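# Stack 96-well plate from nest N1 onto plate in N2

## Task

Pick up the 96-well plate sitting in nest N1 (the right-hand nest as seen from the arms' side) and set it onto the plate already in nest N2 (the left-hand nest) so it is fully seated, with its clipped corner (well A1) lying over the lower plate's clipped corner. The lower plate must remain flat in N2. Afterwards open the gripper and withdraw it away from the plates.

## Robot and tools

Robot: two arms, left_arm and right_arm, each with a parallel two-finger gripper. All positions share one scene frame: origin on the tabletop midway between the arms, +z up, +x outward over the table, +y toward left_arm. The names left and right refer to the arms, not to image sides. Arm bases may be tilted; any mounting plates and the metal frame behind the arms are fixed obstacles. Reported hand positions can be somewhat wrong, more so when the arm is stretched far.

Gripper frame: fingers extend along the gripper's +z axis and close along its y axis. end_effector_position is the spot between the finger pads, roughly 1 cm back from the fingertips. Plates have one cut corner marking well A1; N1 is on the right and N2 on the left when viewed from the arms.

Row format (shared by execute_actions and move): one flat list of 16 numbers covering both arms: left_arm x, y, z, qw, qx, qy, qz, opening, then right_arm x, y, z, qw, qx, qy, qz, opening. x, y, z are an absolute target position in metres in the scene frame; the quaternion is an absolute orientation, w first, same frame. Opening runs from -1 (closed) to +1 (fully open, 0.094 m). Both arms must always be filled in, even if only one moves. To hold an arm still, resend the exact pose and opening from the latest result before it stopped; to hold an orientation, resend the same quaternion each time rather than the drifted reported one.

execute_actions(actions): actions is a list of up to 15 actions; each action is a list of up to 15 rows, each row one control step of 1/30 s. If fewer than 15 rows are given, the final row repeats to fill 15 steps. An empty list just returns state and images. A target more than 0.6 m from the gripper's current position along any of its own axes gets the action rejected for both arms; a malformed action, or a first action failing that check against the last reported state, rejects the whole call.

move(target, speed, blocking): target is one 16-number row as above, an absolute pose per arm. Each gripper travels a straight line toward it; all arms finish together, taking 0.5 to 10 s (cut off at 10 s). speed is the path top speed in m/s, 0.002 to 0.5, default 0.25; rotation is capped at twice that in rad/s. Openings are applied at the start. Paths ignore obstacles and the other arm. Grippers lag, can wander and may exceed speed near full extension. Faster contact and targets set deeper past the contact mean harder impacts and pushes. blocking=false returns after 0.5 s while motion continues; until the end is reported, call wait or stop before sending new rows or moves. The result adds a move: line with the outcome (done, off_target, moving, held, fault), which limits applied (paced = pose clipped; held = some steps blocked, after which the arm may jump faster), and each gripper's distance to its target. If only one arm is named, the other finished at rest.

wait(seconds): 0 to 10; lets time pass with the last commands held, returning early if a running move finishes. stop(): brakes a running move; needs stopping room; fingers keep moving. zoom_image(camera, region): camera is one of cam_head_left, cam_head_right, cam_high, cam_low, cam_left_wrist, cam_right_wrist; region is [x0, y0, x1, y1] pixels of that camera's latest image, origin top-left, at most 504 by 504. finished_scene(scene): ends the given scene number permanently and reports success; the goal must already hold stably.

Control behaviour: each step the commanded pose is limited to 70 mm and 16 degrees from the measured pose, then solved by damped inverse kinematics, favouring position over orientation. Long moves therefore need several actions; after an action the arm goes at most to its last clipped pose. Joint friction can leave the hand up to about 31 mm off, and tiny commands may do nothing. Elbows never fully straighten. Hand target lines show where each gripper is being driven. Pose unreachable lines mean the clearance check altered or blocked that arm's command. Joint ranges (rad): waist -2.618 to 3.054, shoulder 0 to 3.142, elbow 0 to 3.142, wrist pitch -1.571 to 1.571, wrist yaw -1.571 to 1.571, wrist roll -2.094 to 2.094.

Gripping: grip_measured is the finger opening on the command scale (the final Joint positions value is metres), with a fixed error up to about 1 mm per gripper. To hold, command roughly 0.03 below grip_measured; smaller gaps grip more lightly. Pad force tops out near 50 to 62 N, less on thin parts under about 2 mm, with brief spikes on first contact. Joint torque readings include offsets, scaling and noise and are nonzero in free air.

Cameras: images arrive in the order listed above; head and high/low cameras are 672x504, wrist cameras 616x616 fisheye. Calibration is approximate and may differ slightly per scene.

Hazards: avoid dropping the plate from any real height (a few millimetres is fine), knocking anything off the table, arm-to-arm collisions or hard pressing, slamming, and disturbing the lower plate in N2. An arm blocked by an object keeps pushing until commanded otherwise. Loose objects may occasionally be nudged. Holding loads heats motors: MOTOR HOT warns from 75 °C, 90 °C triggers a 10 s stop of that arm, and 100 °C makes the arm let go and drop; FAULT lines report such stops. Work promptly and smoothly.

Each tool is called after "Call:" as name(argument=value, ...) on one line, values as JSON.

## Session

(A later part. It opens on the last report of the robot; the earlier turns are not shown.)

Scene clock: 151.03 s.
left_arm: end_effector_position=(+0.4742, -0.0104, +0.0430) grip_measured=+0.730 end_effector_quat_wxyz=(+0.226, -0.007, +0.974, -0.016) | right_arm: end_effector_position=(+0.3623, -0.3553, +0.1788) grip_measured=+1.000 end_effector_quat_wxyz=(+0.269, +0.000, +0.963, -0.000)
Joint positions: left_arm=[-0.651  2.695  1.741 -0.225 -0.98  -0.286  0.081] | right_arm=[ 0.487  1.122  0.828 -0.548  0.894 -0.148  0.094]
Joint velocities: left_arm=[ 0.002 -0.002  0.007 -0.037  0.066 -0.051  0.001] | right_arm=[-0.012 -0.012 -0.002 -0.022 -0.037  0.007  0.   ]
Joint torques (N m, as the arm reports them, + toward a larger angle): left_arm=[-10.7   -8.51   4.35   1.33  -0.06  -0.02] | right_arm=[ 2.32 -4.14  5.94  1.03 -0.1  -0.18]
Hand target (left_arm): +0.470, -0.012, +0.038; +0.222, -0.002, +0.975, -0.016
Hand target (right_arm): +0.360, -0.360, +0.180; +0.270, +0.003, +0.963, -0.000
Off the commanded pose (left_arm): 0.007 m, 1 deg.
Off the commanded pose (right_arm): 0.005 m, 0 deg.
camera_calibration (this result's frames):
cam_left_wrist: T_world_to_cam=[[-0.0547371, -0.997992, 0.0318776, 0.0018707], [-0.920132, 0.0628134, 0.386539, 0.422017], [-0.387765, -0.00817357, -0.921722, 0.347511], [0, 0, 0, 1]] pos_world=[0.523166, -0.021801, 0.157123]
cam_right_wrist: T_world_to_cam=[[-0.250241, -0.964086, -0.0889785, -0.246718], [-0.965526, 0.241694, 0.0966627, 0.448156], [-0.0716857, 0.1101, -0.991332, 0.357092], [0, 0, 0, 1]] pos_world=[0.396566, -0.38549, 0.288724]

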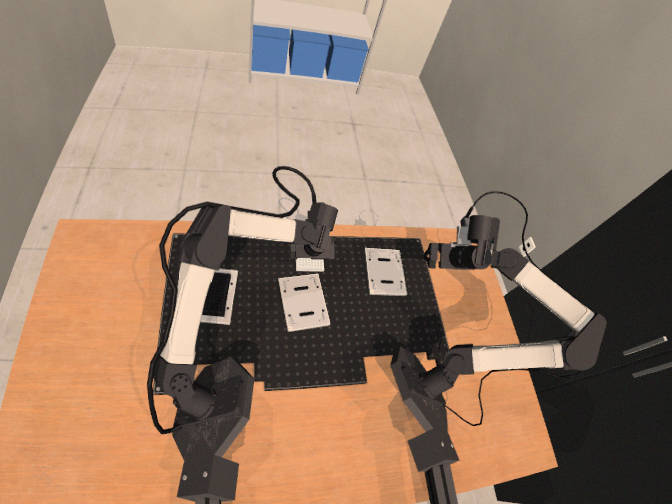

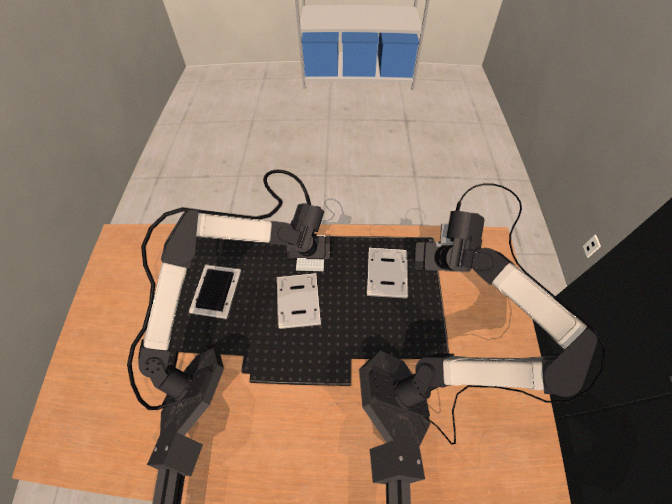

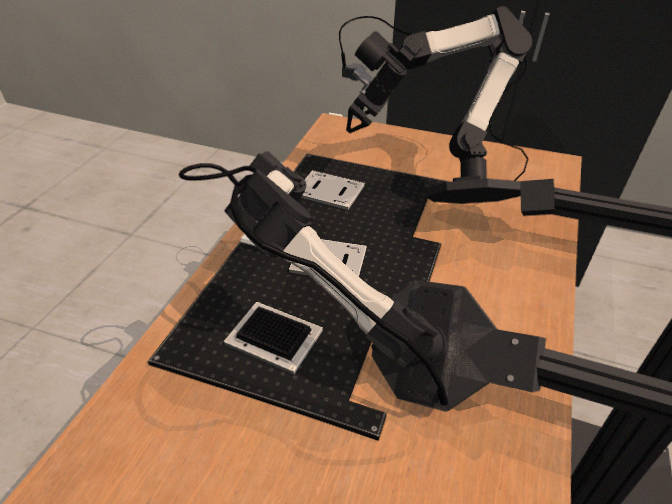

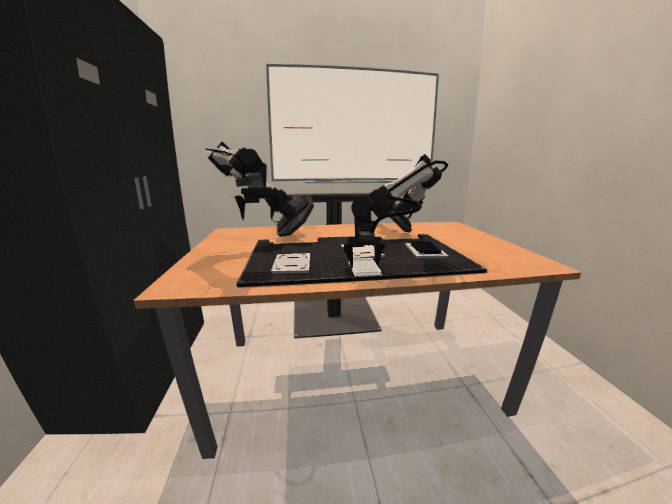

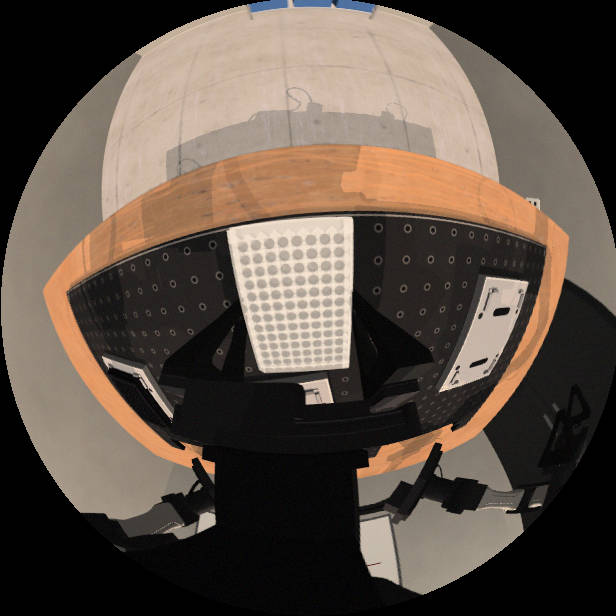

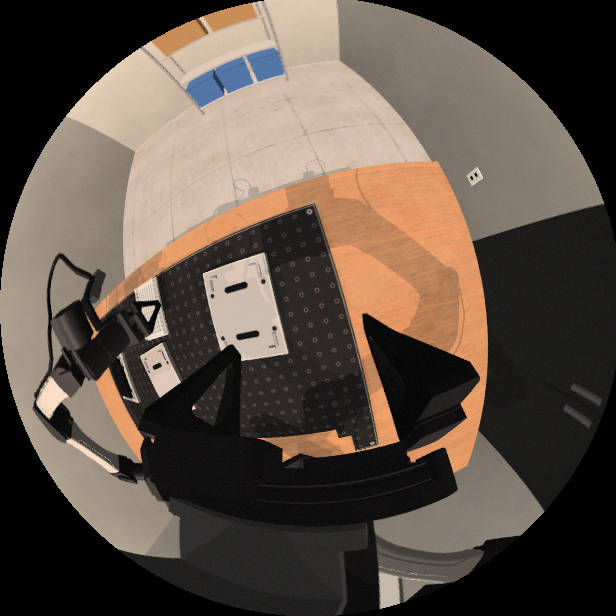

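Call:
move(target=[0.47,-0.008,0.11,0.226,-0.007,0.974,-0.016,0.7,0.36,-0.36,0.18,0.27,0.003,0.963,0,1], speed=0.07)

Call:
move(target=[0.316,0.287,0.09,0.224,0.063,0.972,-0.028,0.7,0.36,-0.36,0.18,0.27,0.003,0.963,0,1], speed=0.15)

Call:
move(target=[0.314,0.287,0.066,0.224,0.063,0.972,-0.028,0.7,0.36,-0.36,0.18,0.27,0.003,0.963,0,1], speed=0.03)

Call:
zoom_image(camera="cam_left_wrist", region=[190,180,410,400])

Call:
zoom_image(camera="cam_low", region=[395,225,455,265])

Call:
zoom_image(camera="cam_high", region=[220,285,330,380])

Scene clock: 161.90 s.
left_arm: end_effector_position=(+0.4591, -0.0130, +0.0963) grip_measured=+0.730 end_effector_quat_wxyz=(+0.217, +0.008, +0.976, -0.016) | right_arm: end_effector_position=(+0.3623, -0.3553, +0.1788) grip_measured=+1.000 end_effector_quat_wxyz=(+0.269, +0.000, +0.963, -0.000)
Joint positions: left_arm=[-0.744  2.65   1.826 -0.52  -0.997 -0.443  0.081] | right_arm=[ 0.487  1.122  0.828 -0.548  0.894 -0.148  0.094]
Joint velocities: left_arm=[ 0.007  0.007 -0.012  0.022 -0.051 -0.051  0.   ] | right_arm=[-0.007 -0.027  0.007  0.007  0.037  0.007  0.   ]
Joint torques (N m, as the arm reports them, + toward a larger angle): left_arm=[-11.21  -9.99   7.32   1.01  -0.25  -0.16] | right_arm=[ 2.31 -4.13  5.95  1.03 -0.09 -0.18]
Hand target (left_arm): +0.469, -0.008, +0.110; +0.227, -0.007, +0.974, -0.018
Hand target (right_arm): +0.360, -0.360, +0.180; +0.270, +0.003, +0.963, -0.000
Off the commanded pose (left_arm): 0.018 m, 2 deg.
Off the commanded pose (right_arm): 0.005 m, 0 deg.
move: off_target (left_arm)
camera_calibration (this result's frames):
cam_left_wrist: T_world_to_cam=[[-0.0835838, -0.996178, 0.025373, 0.0105794], [-0.910969, 0.0867055, 0.403259, 0.382158], [-0.403917, 0.0105918, -0.914734, 0.397714], [0, 0, 0, 1]] pos_world=[0.509662, -0.0268088, 0.209426]
cam_right_wrist: T_world_to_cam=[[-0.250241, -0.964086, -0.0889785, -0.246718], [-0.965526, 0.241694, 0.0966627, 0.448156], [-0.0716857, 0.1101, -0.991332, 0.357092], [0, 0, 0, 1]] pos_world=[0.396566, -0.38549, 0.288724]

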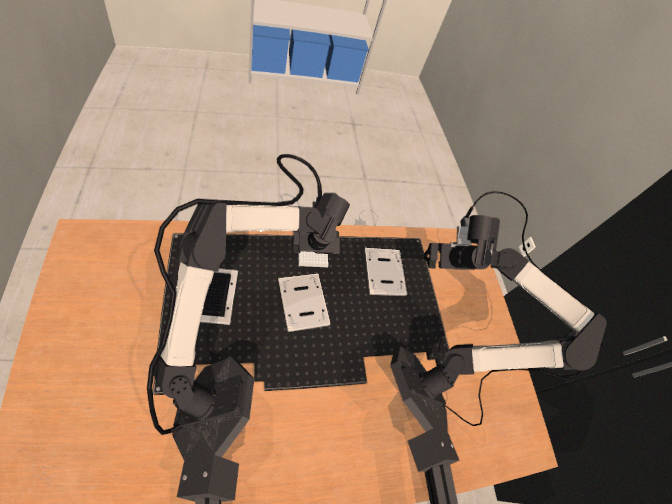

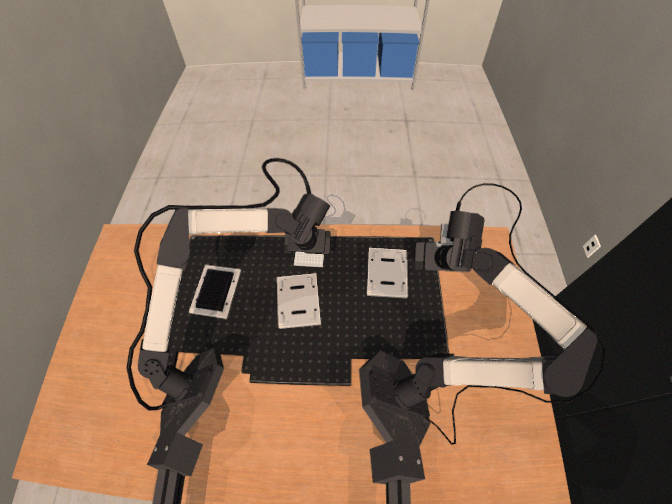

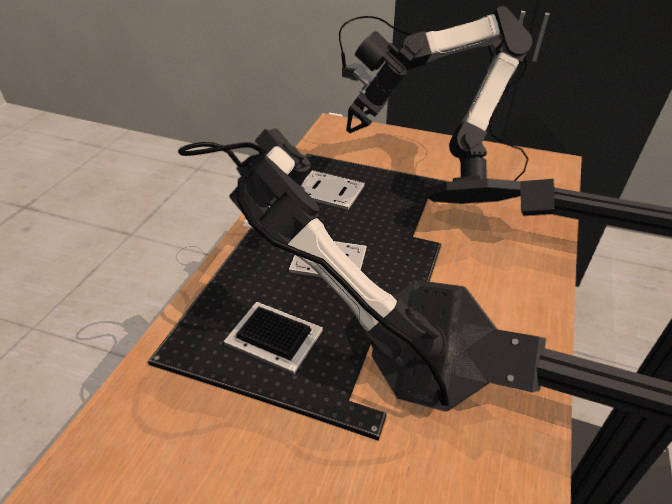

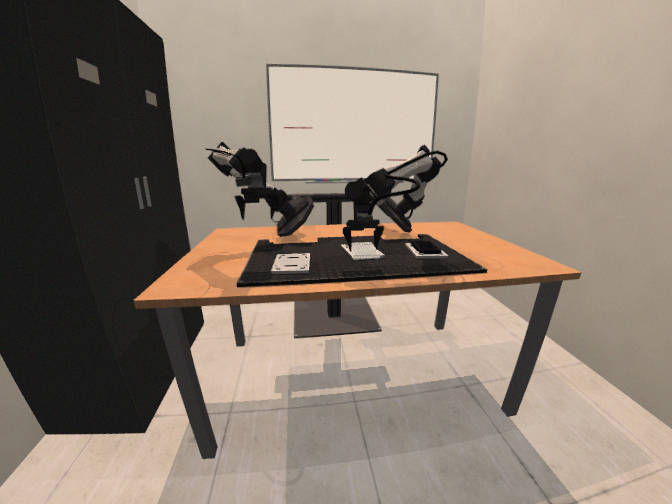

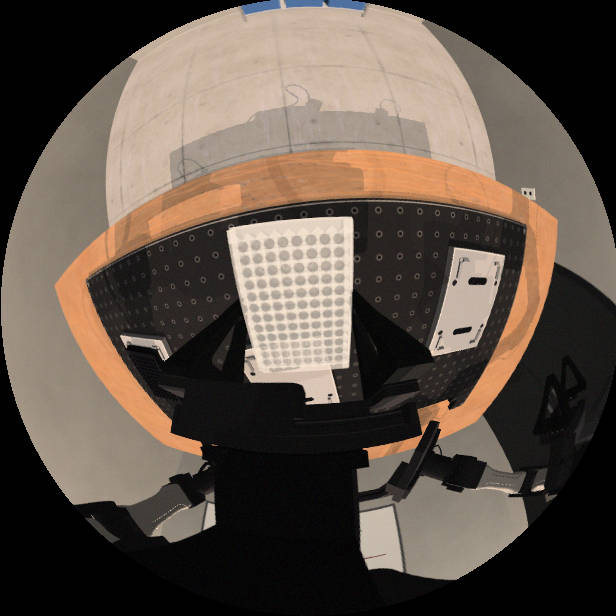

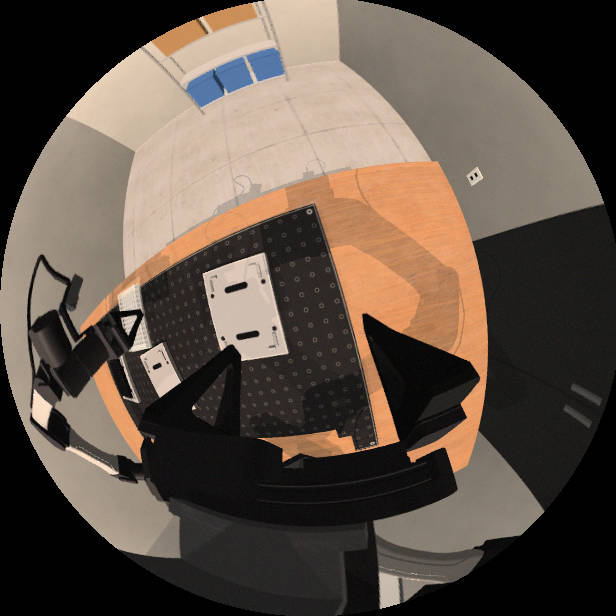

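Scene clock: 164.73 s.
left_arm: end_effector_position=(+0.3243, +0.2887, +0.0879) grip_measured=+0.730 end_effector_quat_wxyz=(+0.228, +0.052, +0.972, -0.021) | right_arm: end_effector_position=(+0.3623, -0.3553, +0.1788) grip_measured=+1.000 end_effector_quat_wxyz=(+0.269, +0.000, +0.963, -0.000)
Joint positions: left_arm=[-0.397  1.242  0.485 -0.138 -0.813  0.184  0.081] | right_arm=[ 0.487  1.122  0.828 -0.548  0.894 -0.148  0.094]
Joint velocities: left_arm=[-0.012 -0.037 -0.012 -0.11  -0.081 -0.095 -0.   ] | right_arm=[-0.007 -0.002 -0.007  0.007 -0.022  0.022  0.   ]
Joint torques (N m, as the arm reports them, + toward a larger angle): left_arm=[-2.73 -3.49  3.24  1.18  0.16  0.06] | right_arm=[ 2.33 -4.13  5.94  1.03 -0.09 -0.18]
Hand target (left_arm): +0.316, +0.288, +0.084; +0.222, +0.063, +0.973, -0.024
Hand target (right_arm): +0.360, -0.360, +0.180; +0.270, +0.003, +0.963, -0.000
Off the commanded pose (left_arm): 0.009 m, 2 deg.
Off the commanded pose (right_arm): 0.005 m, 0 deg.
move: done
camera_calibration (this result's frames):
cam_left_wrist: T_world_to_cam=[[-0.171033, -0.985172, 0.0135407, 0.326319], [-0.909722, 0.163183, 0.381807, 0.215937], [-0.378356, 0.0529835, -0.924143, 0.312663], [0, 0, 0, 1]] pos_world=[0.370552, 0.269677, 0.20208]
cam_right_wrist: T_world_to_cam=[[-0.250241, -0.964086, -0.0889785, -0.246718], [-0.965526, 0.241694, 0.0966627, 0.448156], [-0.0716857, 0.1101, -0.991332, 0.357092], [0, 0, 0, 1]] pos_world=[0.396566, -0.38549, 0.288724]

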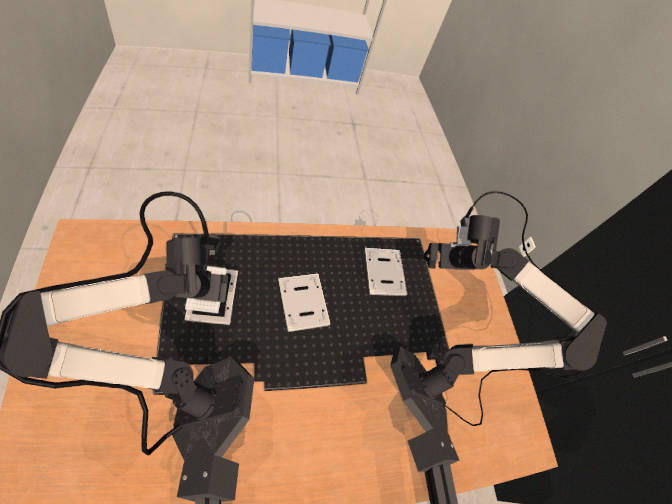

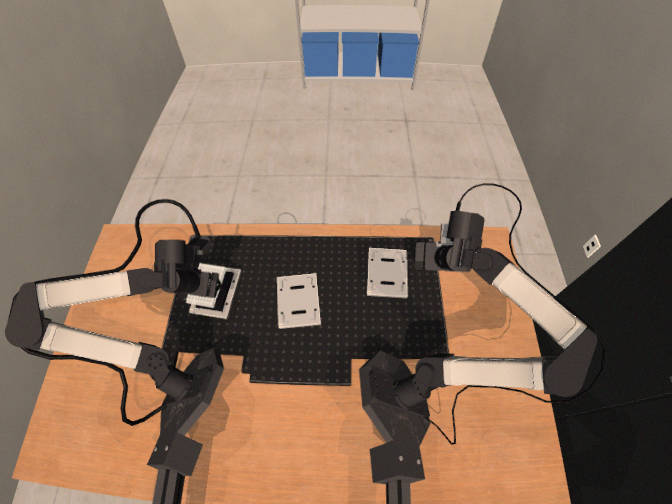

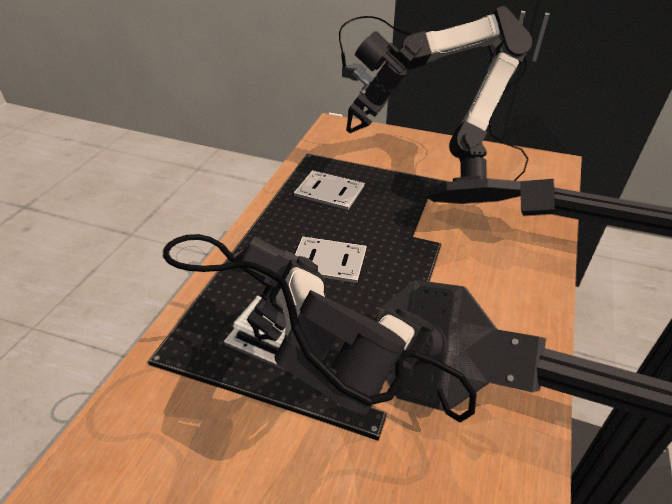

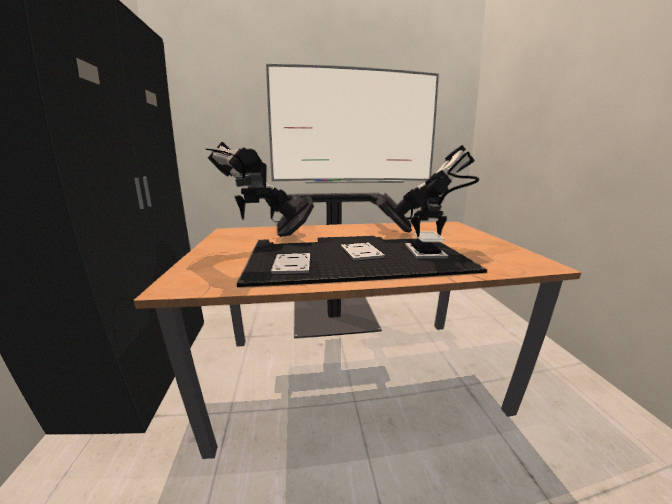

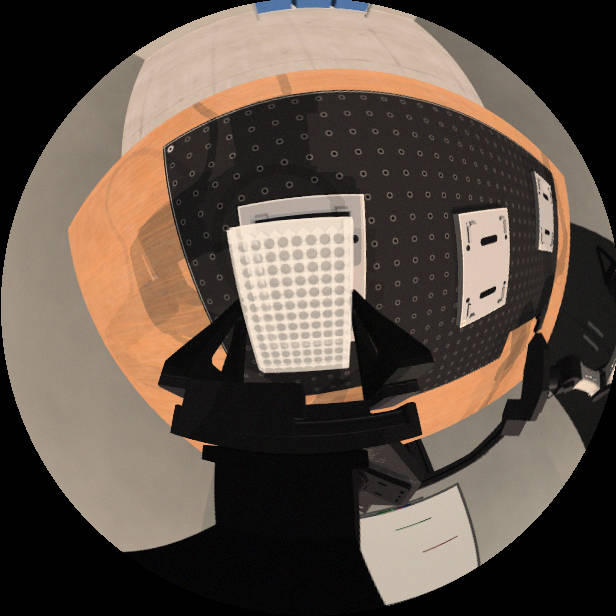

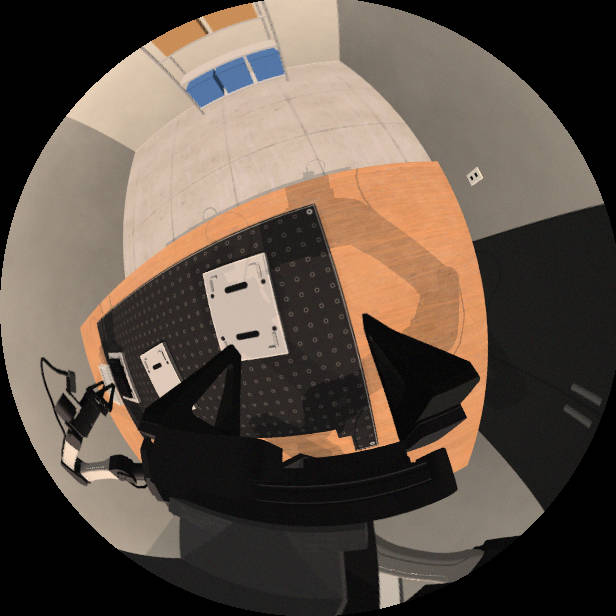

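Scene clock: 165.77 s.
left_arm: end_effector_position=(+0.3180, +0.2911, +0.0709) grip_measured=+0.730 end_effector_quat_wxyz=(+0.224, +0.057, +0.973, -0.023) | right_arm: end_effector_position=(+0.3623, -0.3553, +0.1788) grip_measured=+1.000 end_effector_quat_wxyz=(+0.269, +0.000, +0.963, -0.000)
Joint positions: left_arm=[-0.332  1.242  0.428 -0.045 -0.767  0.253  0.081] | right_arm=[ 0.487  1.122  0.828 -0.548  0.894 -0.148  0.094]
Joint velocities: left_arm=[-0.012 -0.007  0.007  0.095  0.066  0.051 -0.   ] | right_arm=[-0.007 -0.012  0.027 -0.022 -0.022 -0.007  0.   ]
Joint torques (N m, as the arm reports them, + toward a larger angle): left_arm=[-2.64 -1.76  2.92  1.59  0.19  0.05] | right_arm=[ 2.33 -4.13  5.93  1.03 -0.09 -0.18]
Hand target (left_arm): +0.314, +0.287, +0.066; +0.223, +0.063, +0.972, -0.027
Hand target (right_arm): +0.360, -0.360, +0.180; +0.270, +0.003, +0.963, -0.000
Off the commanded pose (left_arm): 0.008 m, 1 deg.
Off the commanded pose (right_arm): 0.005 m, 0 deg.
move: done
camera_calibration (this result's frames):
cam_left_wrist: T_world_to_cam=[[-0.181164, -0.983312, 0.0166511, 0.330308], [-0.904702, 0.173272, 0.389219, 0.211301], [-0.385609, 0.0554483, -0.920995, 0.295863], [0, 0, 0, 1]] pos_world=[0.365092, 0.271778, 0.184747]
cam_right_wrist: T_world_to_cam=[[-0.250241, -0.964086, -0.0889785, -0.246718], [-0.965526, 0.241694, 0.0966627, 0.448156], [-0.0716857, 0.1101, -0.991332, 0.357092], [0, 0, 0, 1]] pos_world=[0.396566, -0.38549, 0.288724]

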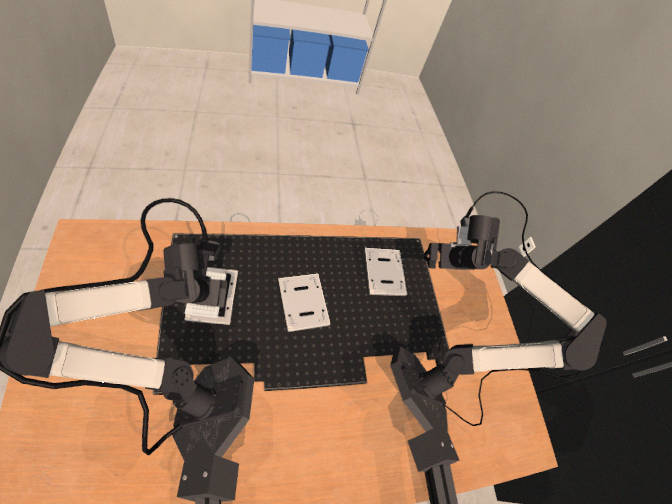

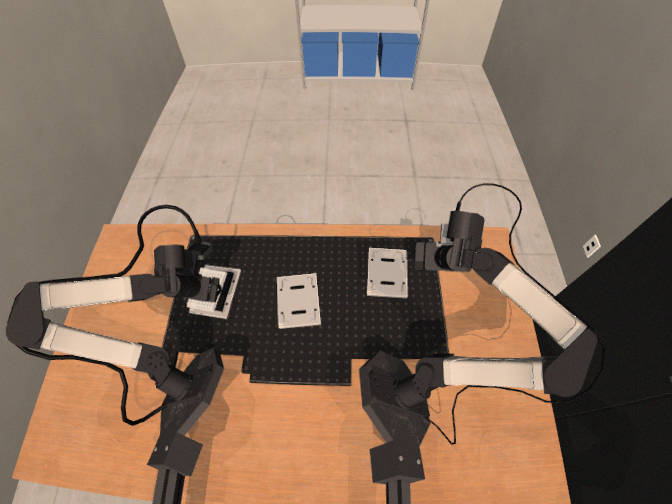

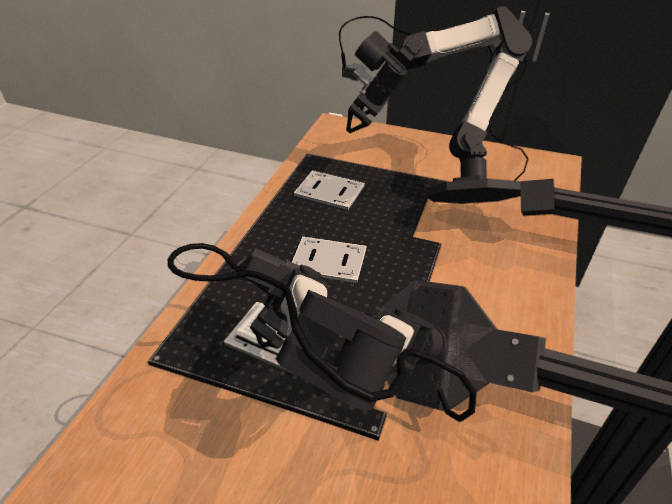

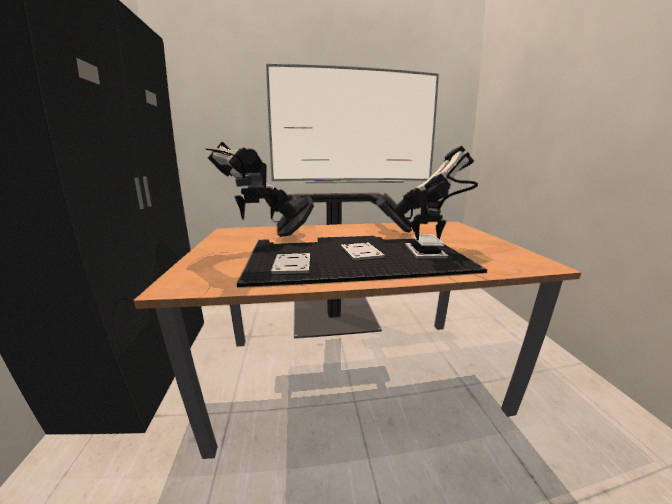

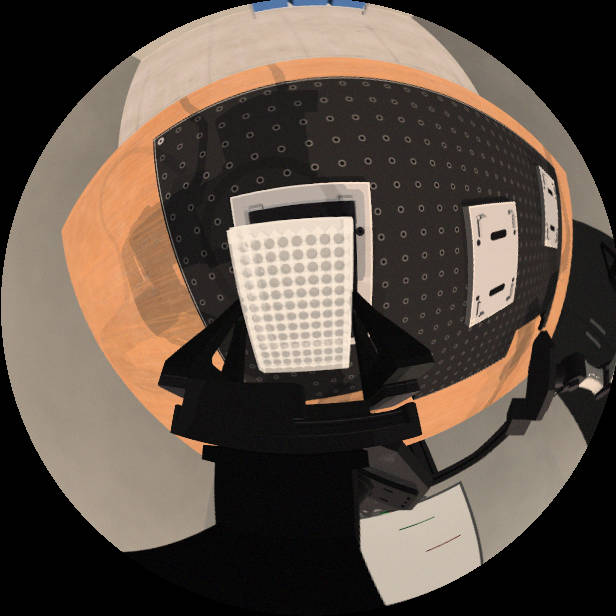

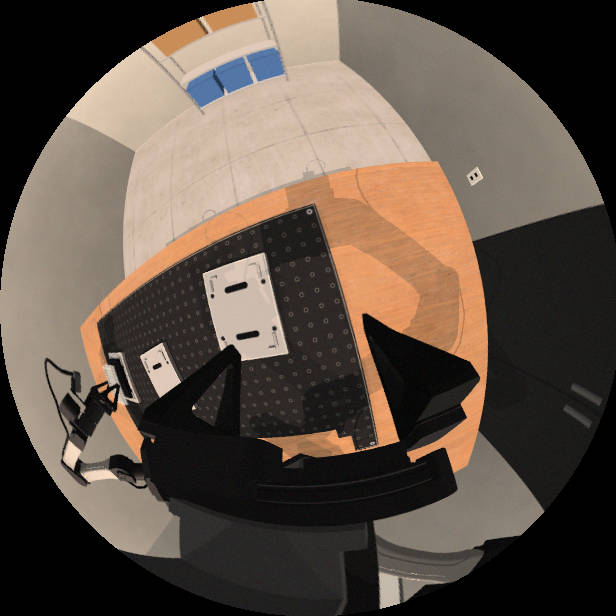

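Region (190, 180, 410, 400) of cam_left_wrist's 616x616 image, scaled by 2.291, with more detail than that image has.

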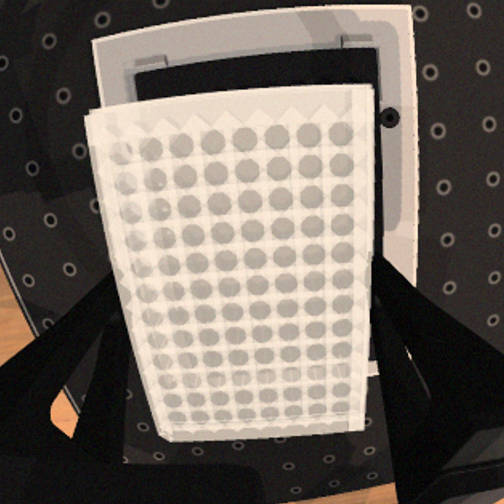

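Region (395, 225, 455, 265) of cam_low's 672x504 image, scaled by 8.400, with more detail than that image has.

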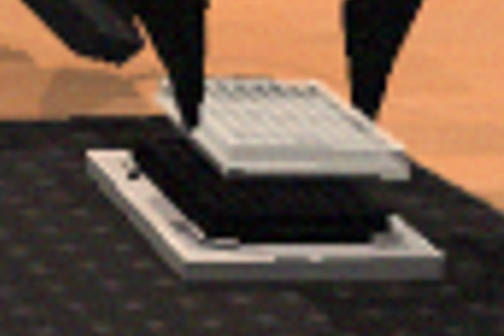

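Region (220, 285, 330, 380) of cam_high's 672x504 image, scaled by 4.582, with more detail than that image has; it fills the top 435 rows of this view, and the rest is white.

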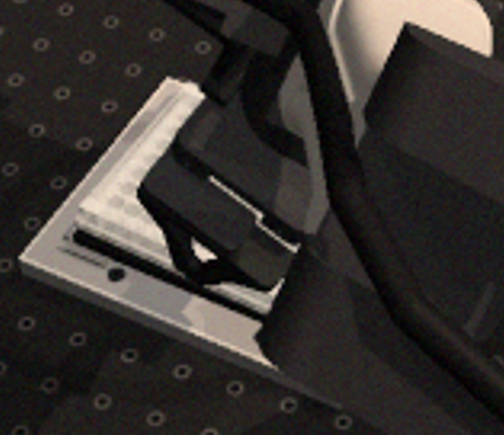

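Call:
move(target=[0.334,0.279,0.068,0.224,0.063,0.972,-0.028,0.7,0.36,-0.36,0.18,0.27,0.003,0.963,0,1], speed=0.03)

Call:
zoom_image(camera="cam_left_wrist", region=[190,180,410,400])

Call:
zoom_image(camera="cam_low", region=[395,225,455,265])

Scene clock: 172.37 s.
left_arm: end_effector_position=(+0.3228, +0.2816, +0.0641) grip_measured=+0.730 end_effector_quat_wxyz=(+0.213, +0.072, +0.974, -0.024) | right_arm: end_effector_position=(+0.3623, -0.3553, +0.1788) grip_measured=+1.000 end_effector_quat_wxyz=(+0.269, +0.000, +0.963, -0.000)
Joint positions: left_arm=[-0.332  1.324  0.457 -0.026 -0.764  0.257  0.081] | right_arm=[ 0.487  1.122  0.828 -0.548  0.894 -0.148  0.094]
Joint velocities: left_arm=[ 0.012  0.012 -0.017 -0.007  0.007 -0.022 -0.   ] | right_arm=[-0.002  0.012  0.012 -0.066  0.022  0.066  0.   ]
Joint torques (N m, as the arm reports them, + toward a larger angle): left_arm=[-4.2  -1.22  6.15  1.56  0.13 -0.09] | right_arm=[ 2.32 -4.14  5.95  1.03 -0.09 -0.18]
Hand target (left_arm): +0.334, +0.279, +0.069; +0.224, +0.063, +0.972, -0.028
Hand target (right_arm): +0.360, -0.360, +0.180; +0.270, +0.003, +0.963, -0.000
Off the commanded pose (left_arm): 0.012 m, 2 deg.
Off the commanded pose (right_arm): 0.005 m, 0 deg.
move: off_target (left_arm)
camera_calibration (this result's frames):
cam_left_wrist: T_world_to_cam=[[-0.210138, -0.977567, 0.0143323, 0.329813], [-0.890275, 0.197391, 0.410423, 0.207113], [-0.404045, 0.0734857, -0.911783, 0.292297], [0, 0, 0, 1]] pos_world=[0.371795, 0.260052, 0.17678]
cam_right_wrist: T_world_to_cam=[[-0.250241, -0.964086, -0.0889785, -0.246718], [-0.965526, 0.241694, 0.0966627, 0.448156], [-0.0716857, 0.1101, -0.991332, 0.357092], [0, 0, 0, 1]] pos_world=[0.396566, -0.38549, 0.288724]

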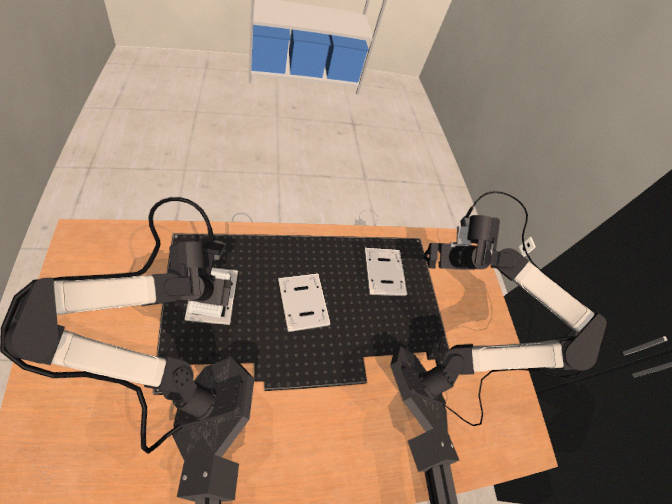

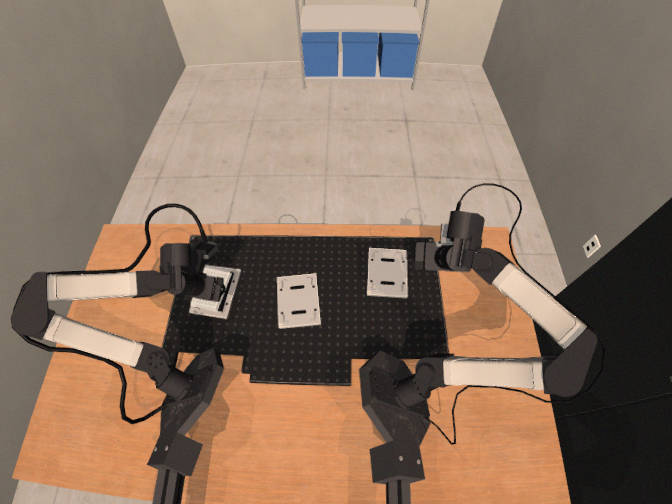

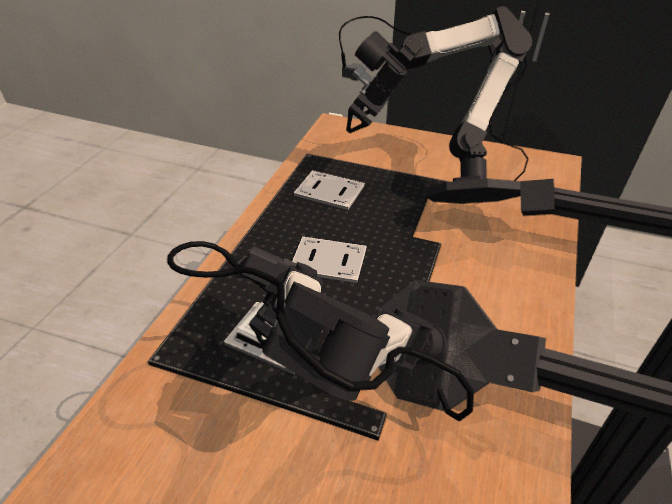

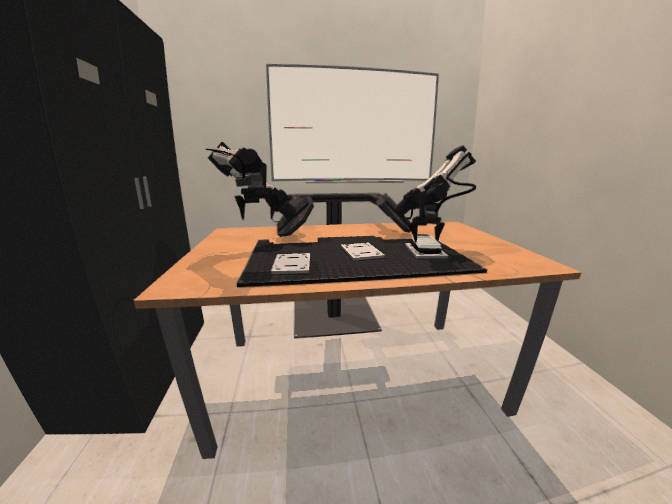

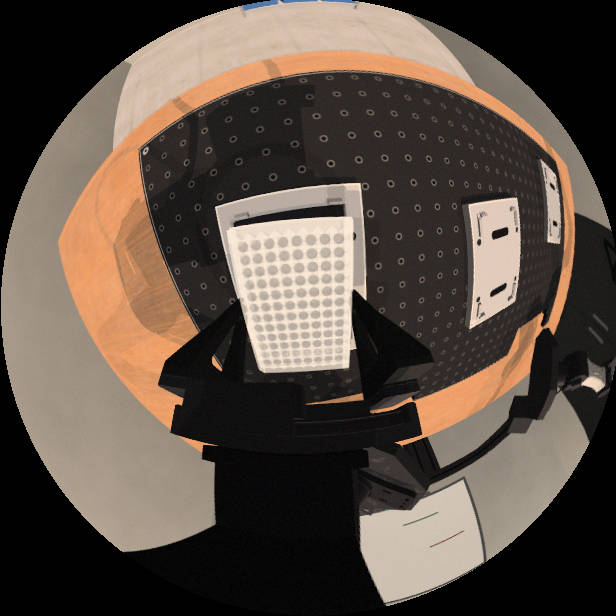

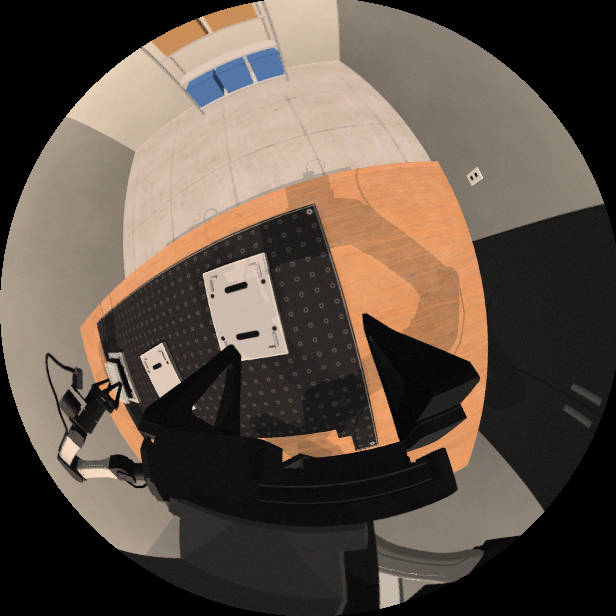

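Region (190, 180, 410, 400) of cam_left_wrist's 616x616 image, scaled by 2.291, with more detail than that image has.

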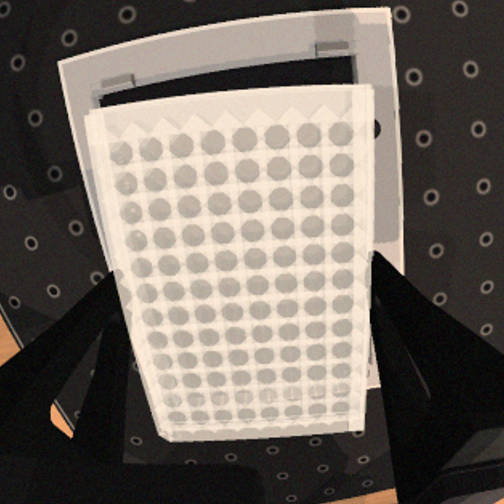

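Region (395, 225, 455, 265) of cam_low's 672x504 image, scaled by 8.400, with more detail than that image has.

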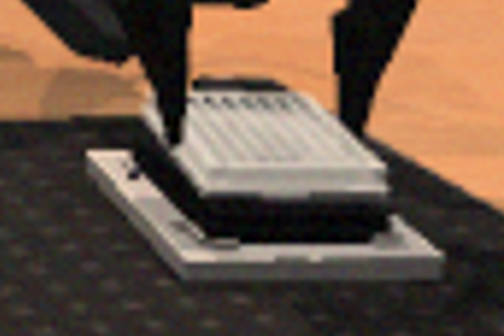

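Call:
move(target=[0.341,0.278,0.068,0.234,0.038,0.971,-0.025,0.7,0.36,-0.36,0.18,0.27,0.003,0.963,0,1], speed=0.02)

Call:
zoom_image(camera="cam_left_wrist", region=[190,180,410,400])

Call:
zoom_image(camera="cam_low", region=[395,225,455,265])

Call:
zoom_image(camera="cam_high", region=[220,295,290,365])

Call:
zoom_image(camera="cam_head_right", region=[180,255,250,325])

Scene clock: 180.87 s.
left_arm: end_effector_position=(+0.3300, +0.2791, +0.0640) grip_measured=+0.730 end_effector_quat_wxyz=(+0.223, +0.050, +0.973, -0.026) | right_arm: end_effector_position=(+0.3623, -0.3553, +0.1788) grip_measured=+1.000 end_effector_quat_wxyz=(+0.269, +0.000, +0.963, -0.000)
Joint positions: left_arm=[-0.332  1.35   0.457  0.031 -0.764  0.237  0.081] | right_arm=[ 0.487  1.122  0.828 -0.548  0.894 -0.148  0.094]
Joint velocities: left_arm=[ 0.002 -0.002 -0.002 -0.007  0.037  0.037 -0.001] | right_arm=[ 0.007 -0.017  0.017 -0.051  0.037  0.007  0.   ]
Joint torques (N m, as the arm reports them, + toward a larger angle): left_arm=[-4.62 -1.34  6.02  1.61  0.   -0.14] | right_arm=[ 2.32 -4.13  5.94  1.03 -0.09 -0.18]
Hand target (left_arm): +0.340, +0.278, +0.069; +0.234, +0.038, +0.971, -0.026
Hand target (right_arm): +0.360, -0.360, +0.180; +0.270, +0.003, +0.963, -0.000
Off the commanded pose (left_arm): 0.012 m, 2 deg.
Off the commanded pose (right_arm): 0.005 m, 0 deg.
move: off_target (left_arm)
camera_calibration (this result's frames):
cam_left_wrist: T_world_to_cam=[[-0.170684, -0.984988, 0.0258002, 0.317148], [-0.905459, 0.167122, 0.390146, 0.228781], [-0.3886, 0.0432305, -0.920392, 0.299167], [0, 0, 0, 1]] pos_world=[0.37754, 0.261219, 0.17791]
cam_right_wrist: T_world_to_cam=[[-0.250241, -0.964086, -0.0889785, -0.246718], [-0.965526, 0.241694, 0.0966627, 0.448156], [-0.0716857, 0.1101, -0.991332, 0.357092], [0, 0, 0, 1]] pos_world=[0.396566, -0.38549, 0.288724]

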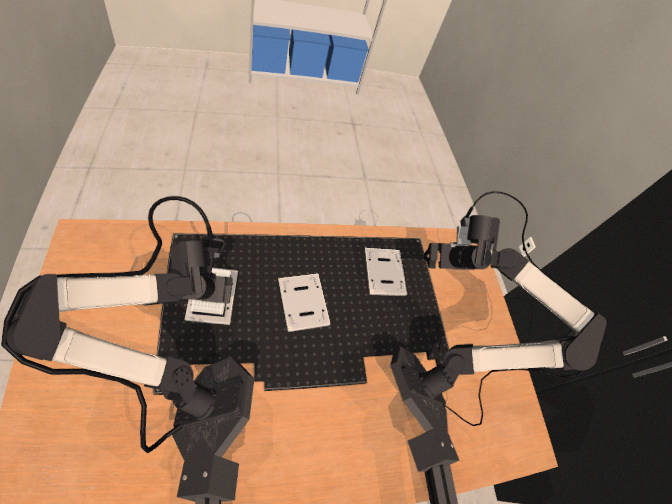

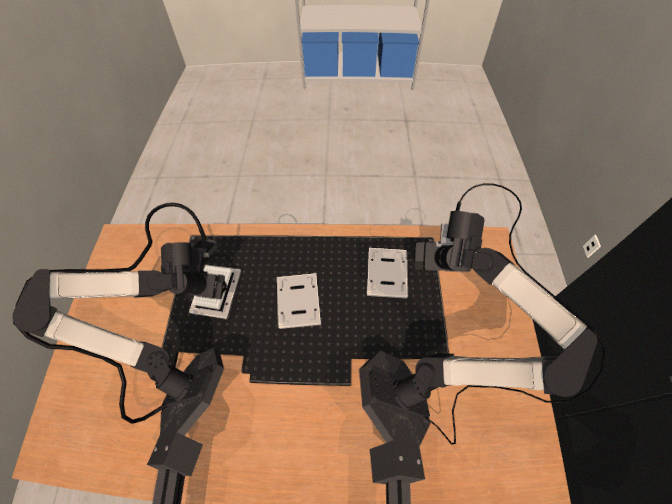

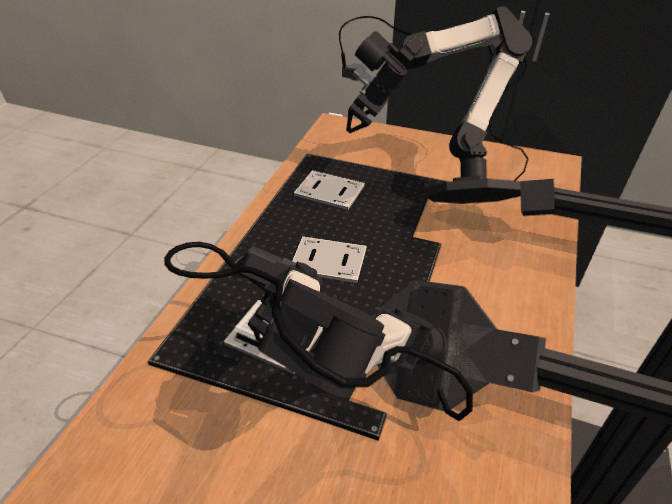

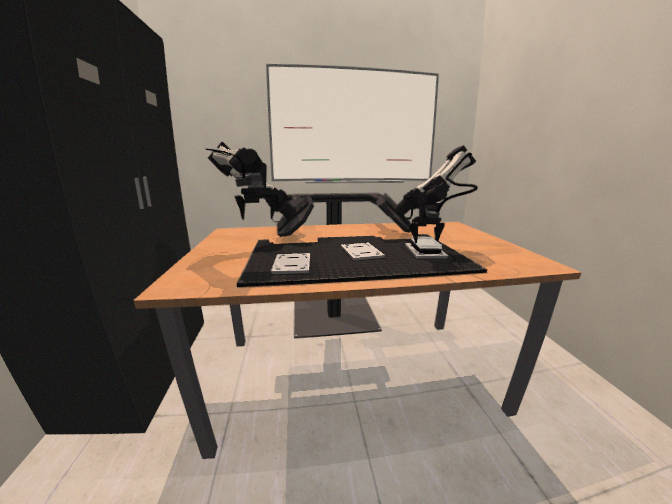

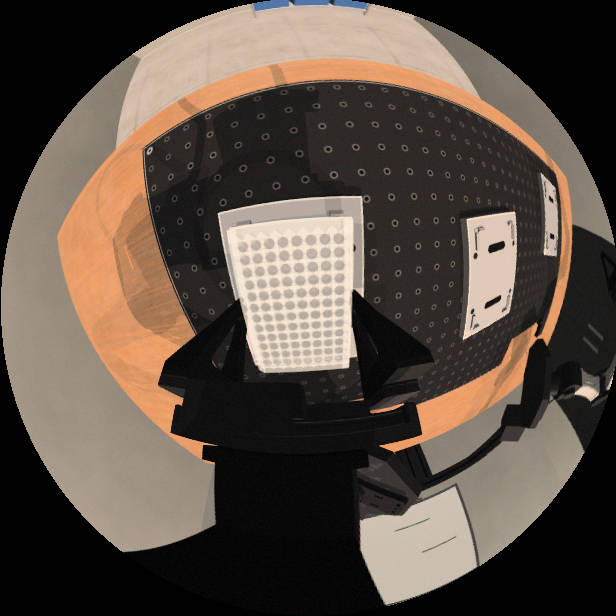

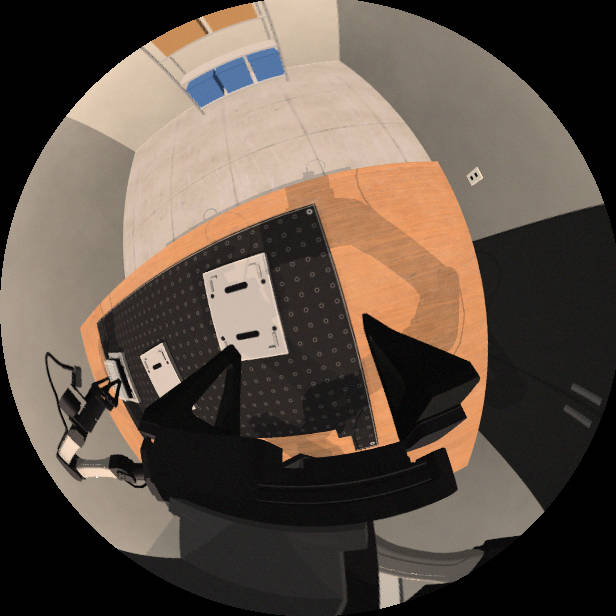

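Region (190, 180, 410, 400) of cam_left_wrist's 616x616 image, scaled by 2.291, with more detail than that image has.

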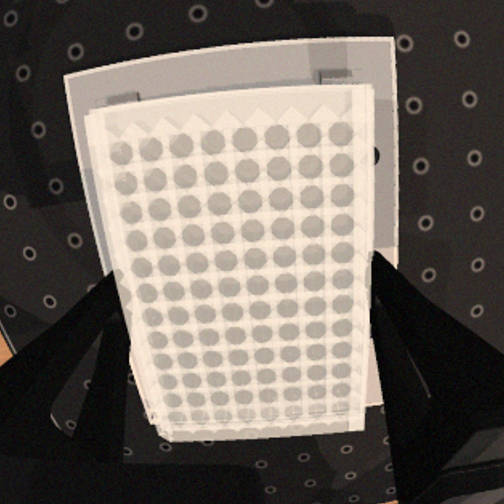

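Region (395, 225, 455, 265) of cam_low's 672x504 image, scaled by 8.400, with more detail than that image has.

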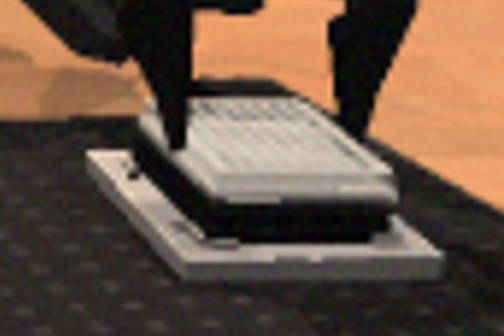

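Region (220, 295, 290, 365) of cam_high's 672x504 image, scaled by 7.200, with more detail than that image has.

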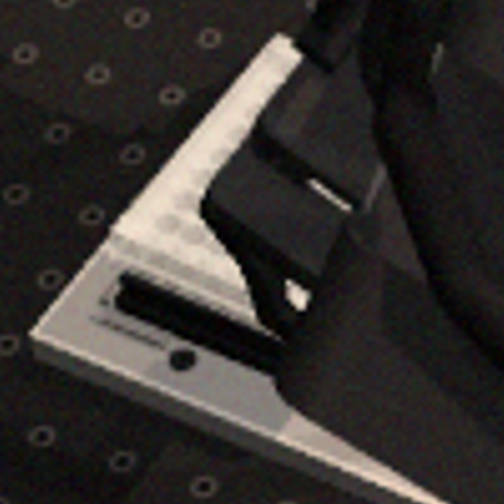

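Region (180, 255, 250, 325) of cam_head_right's 672x504 image, scaled by 7.200, with more detail than that image has.

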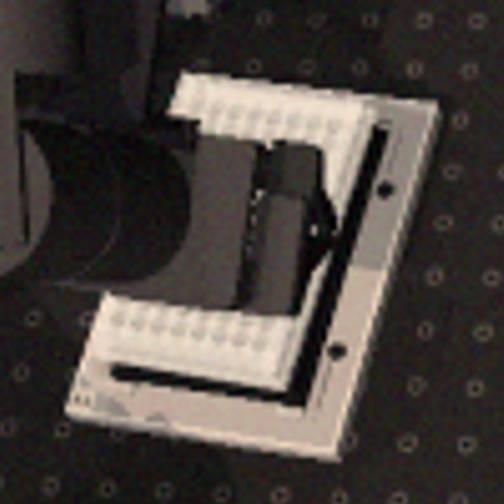

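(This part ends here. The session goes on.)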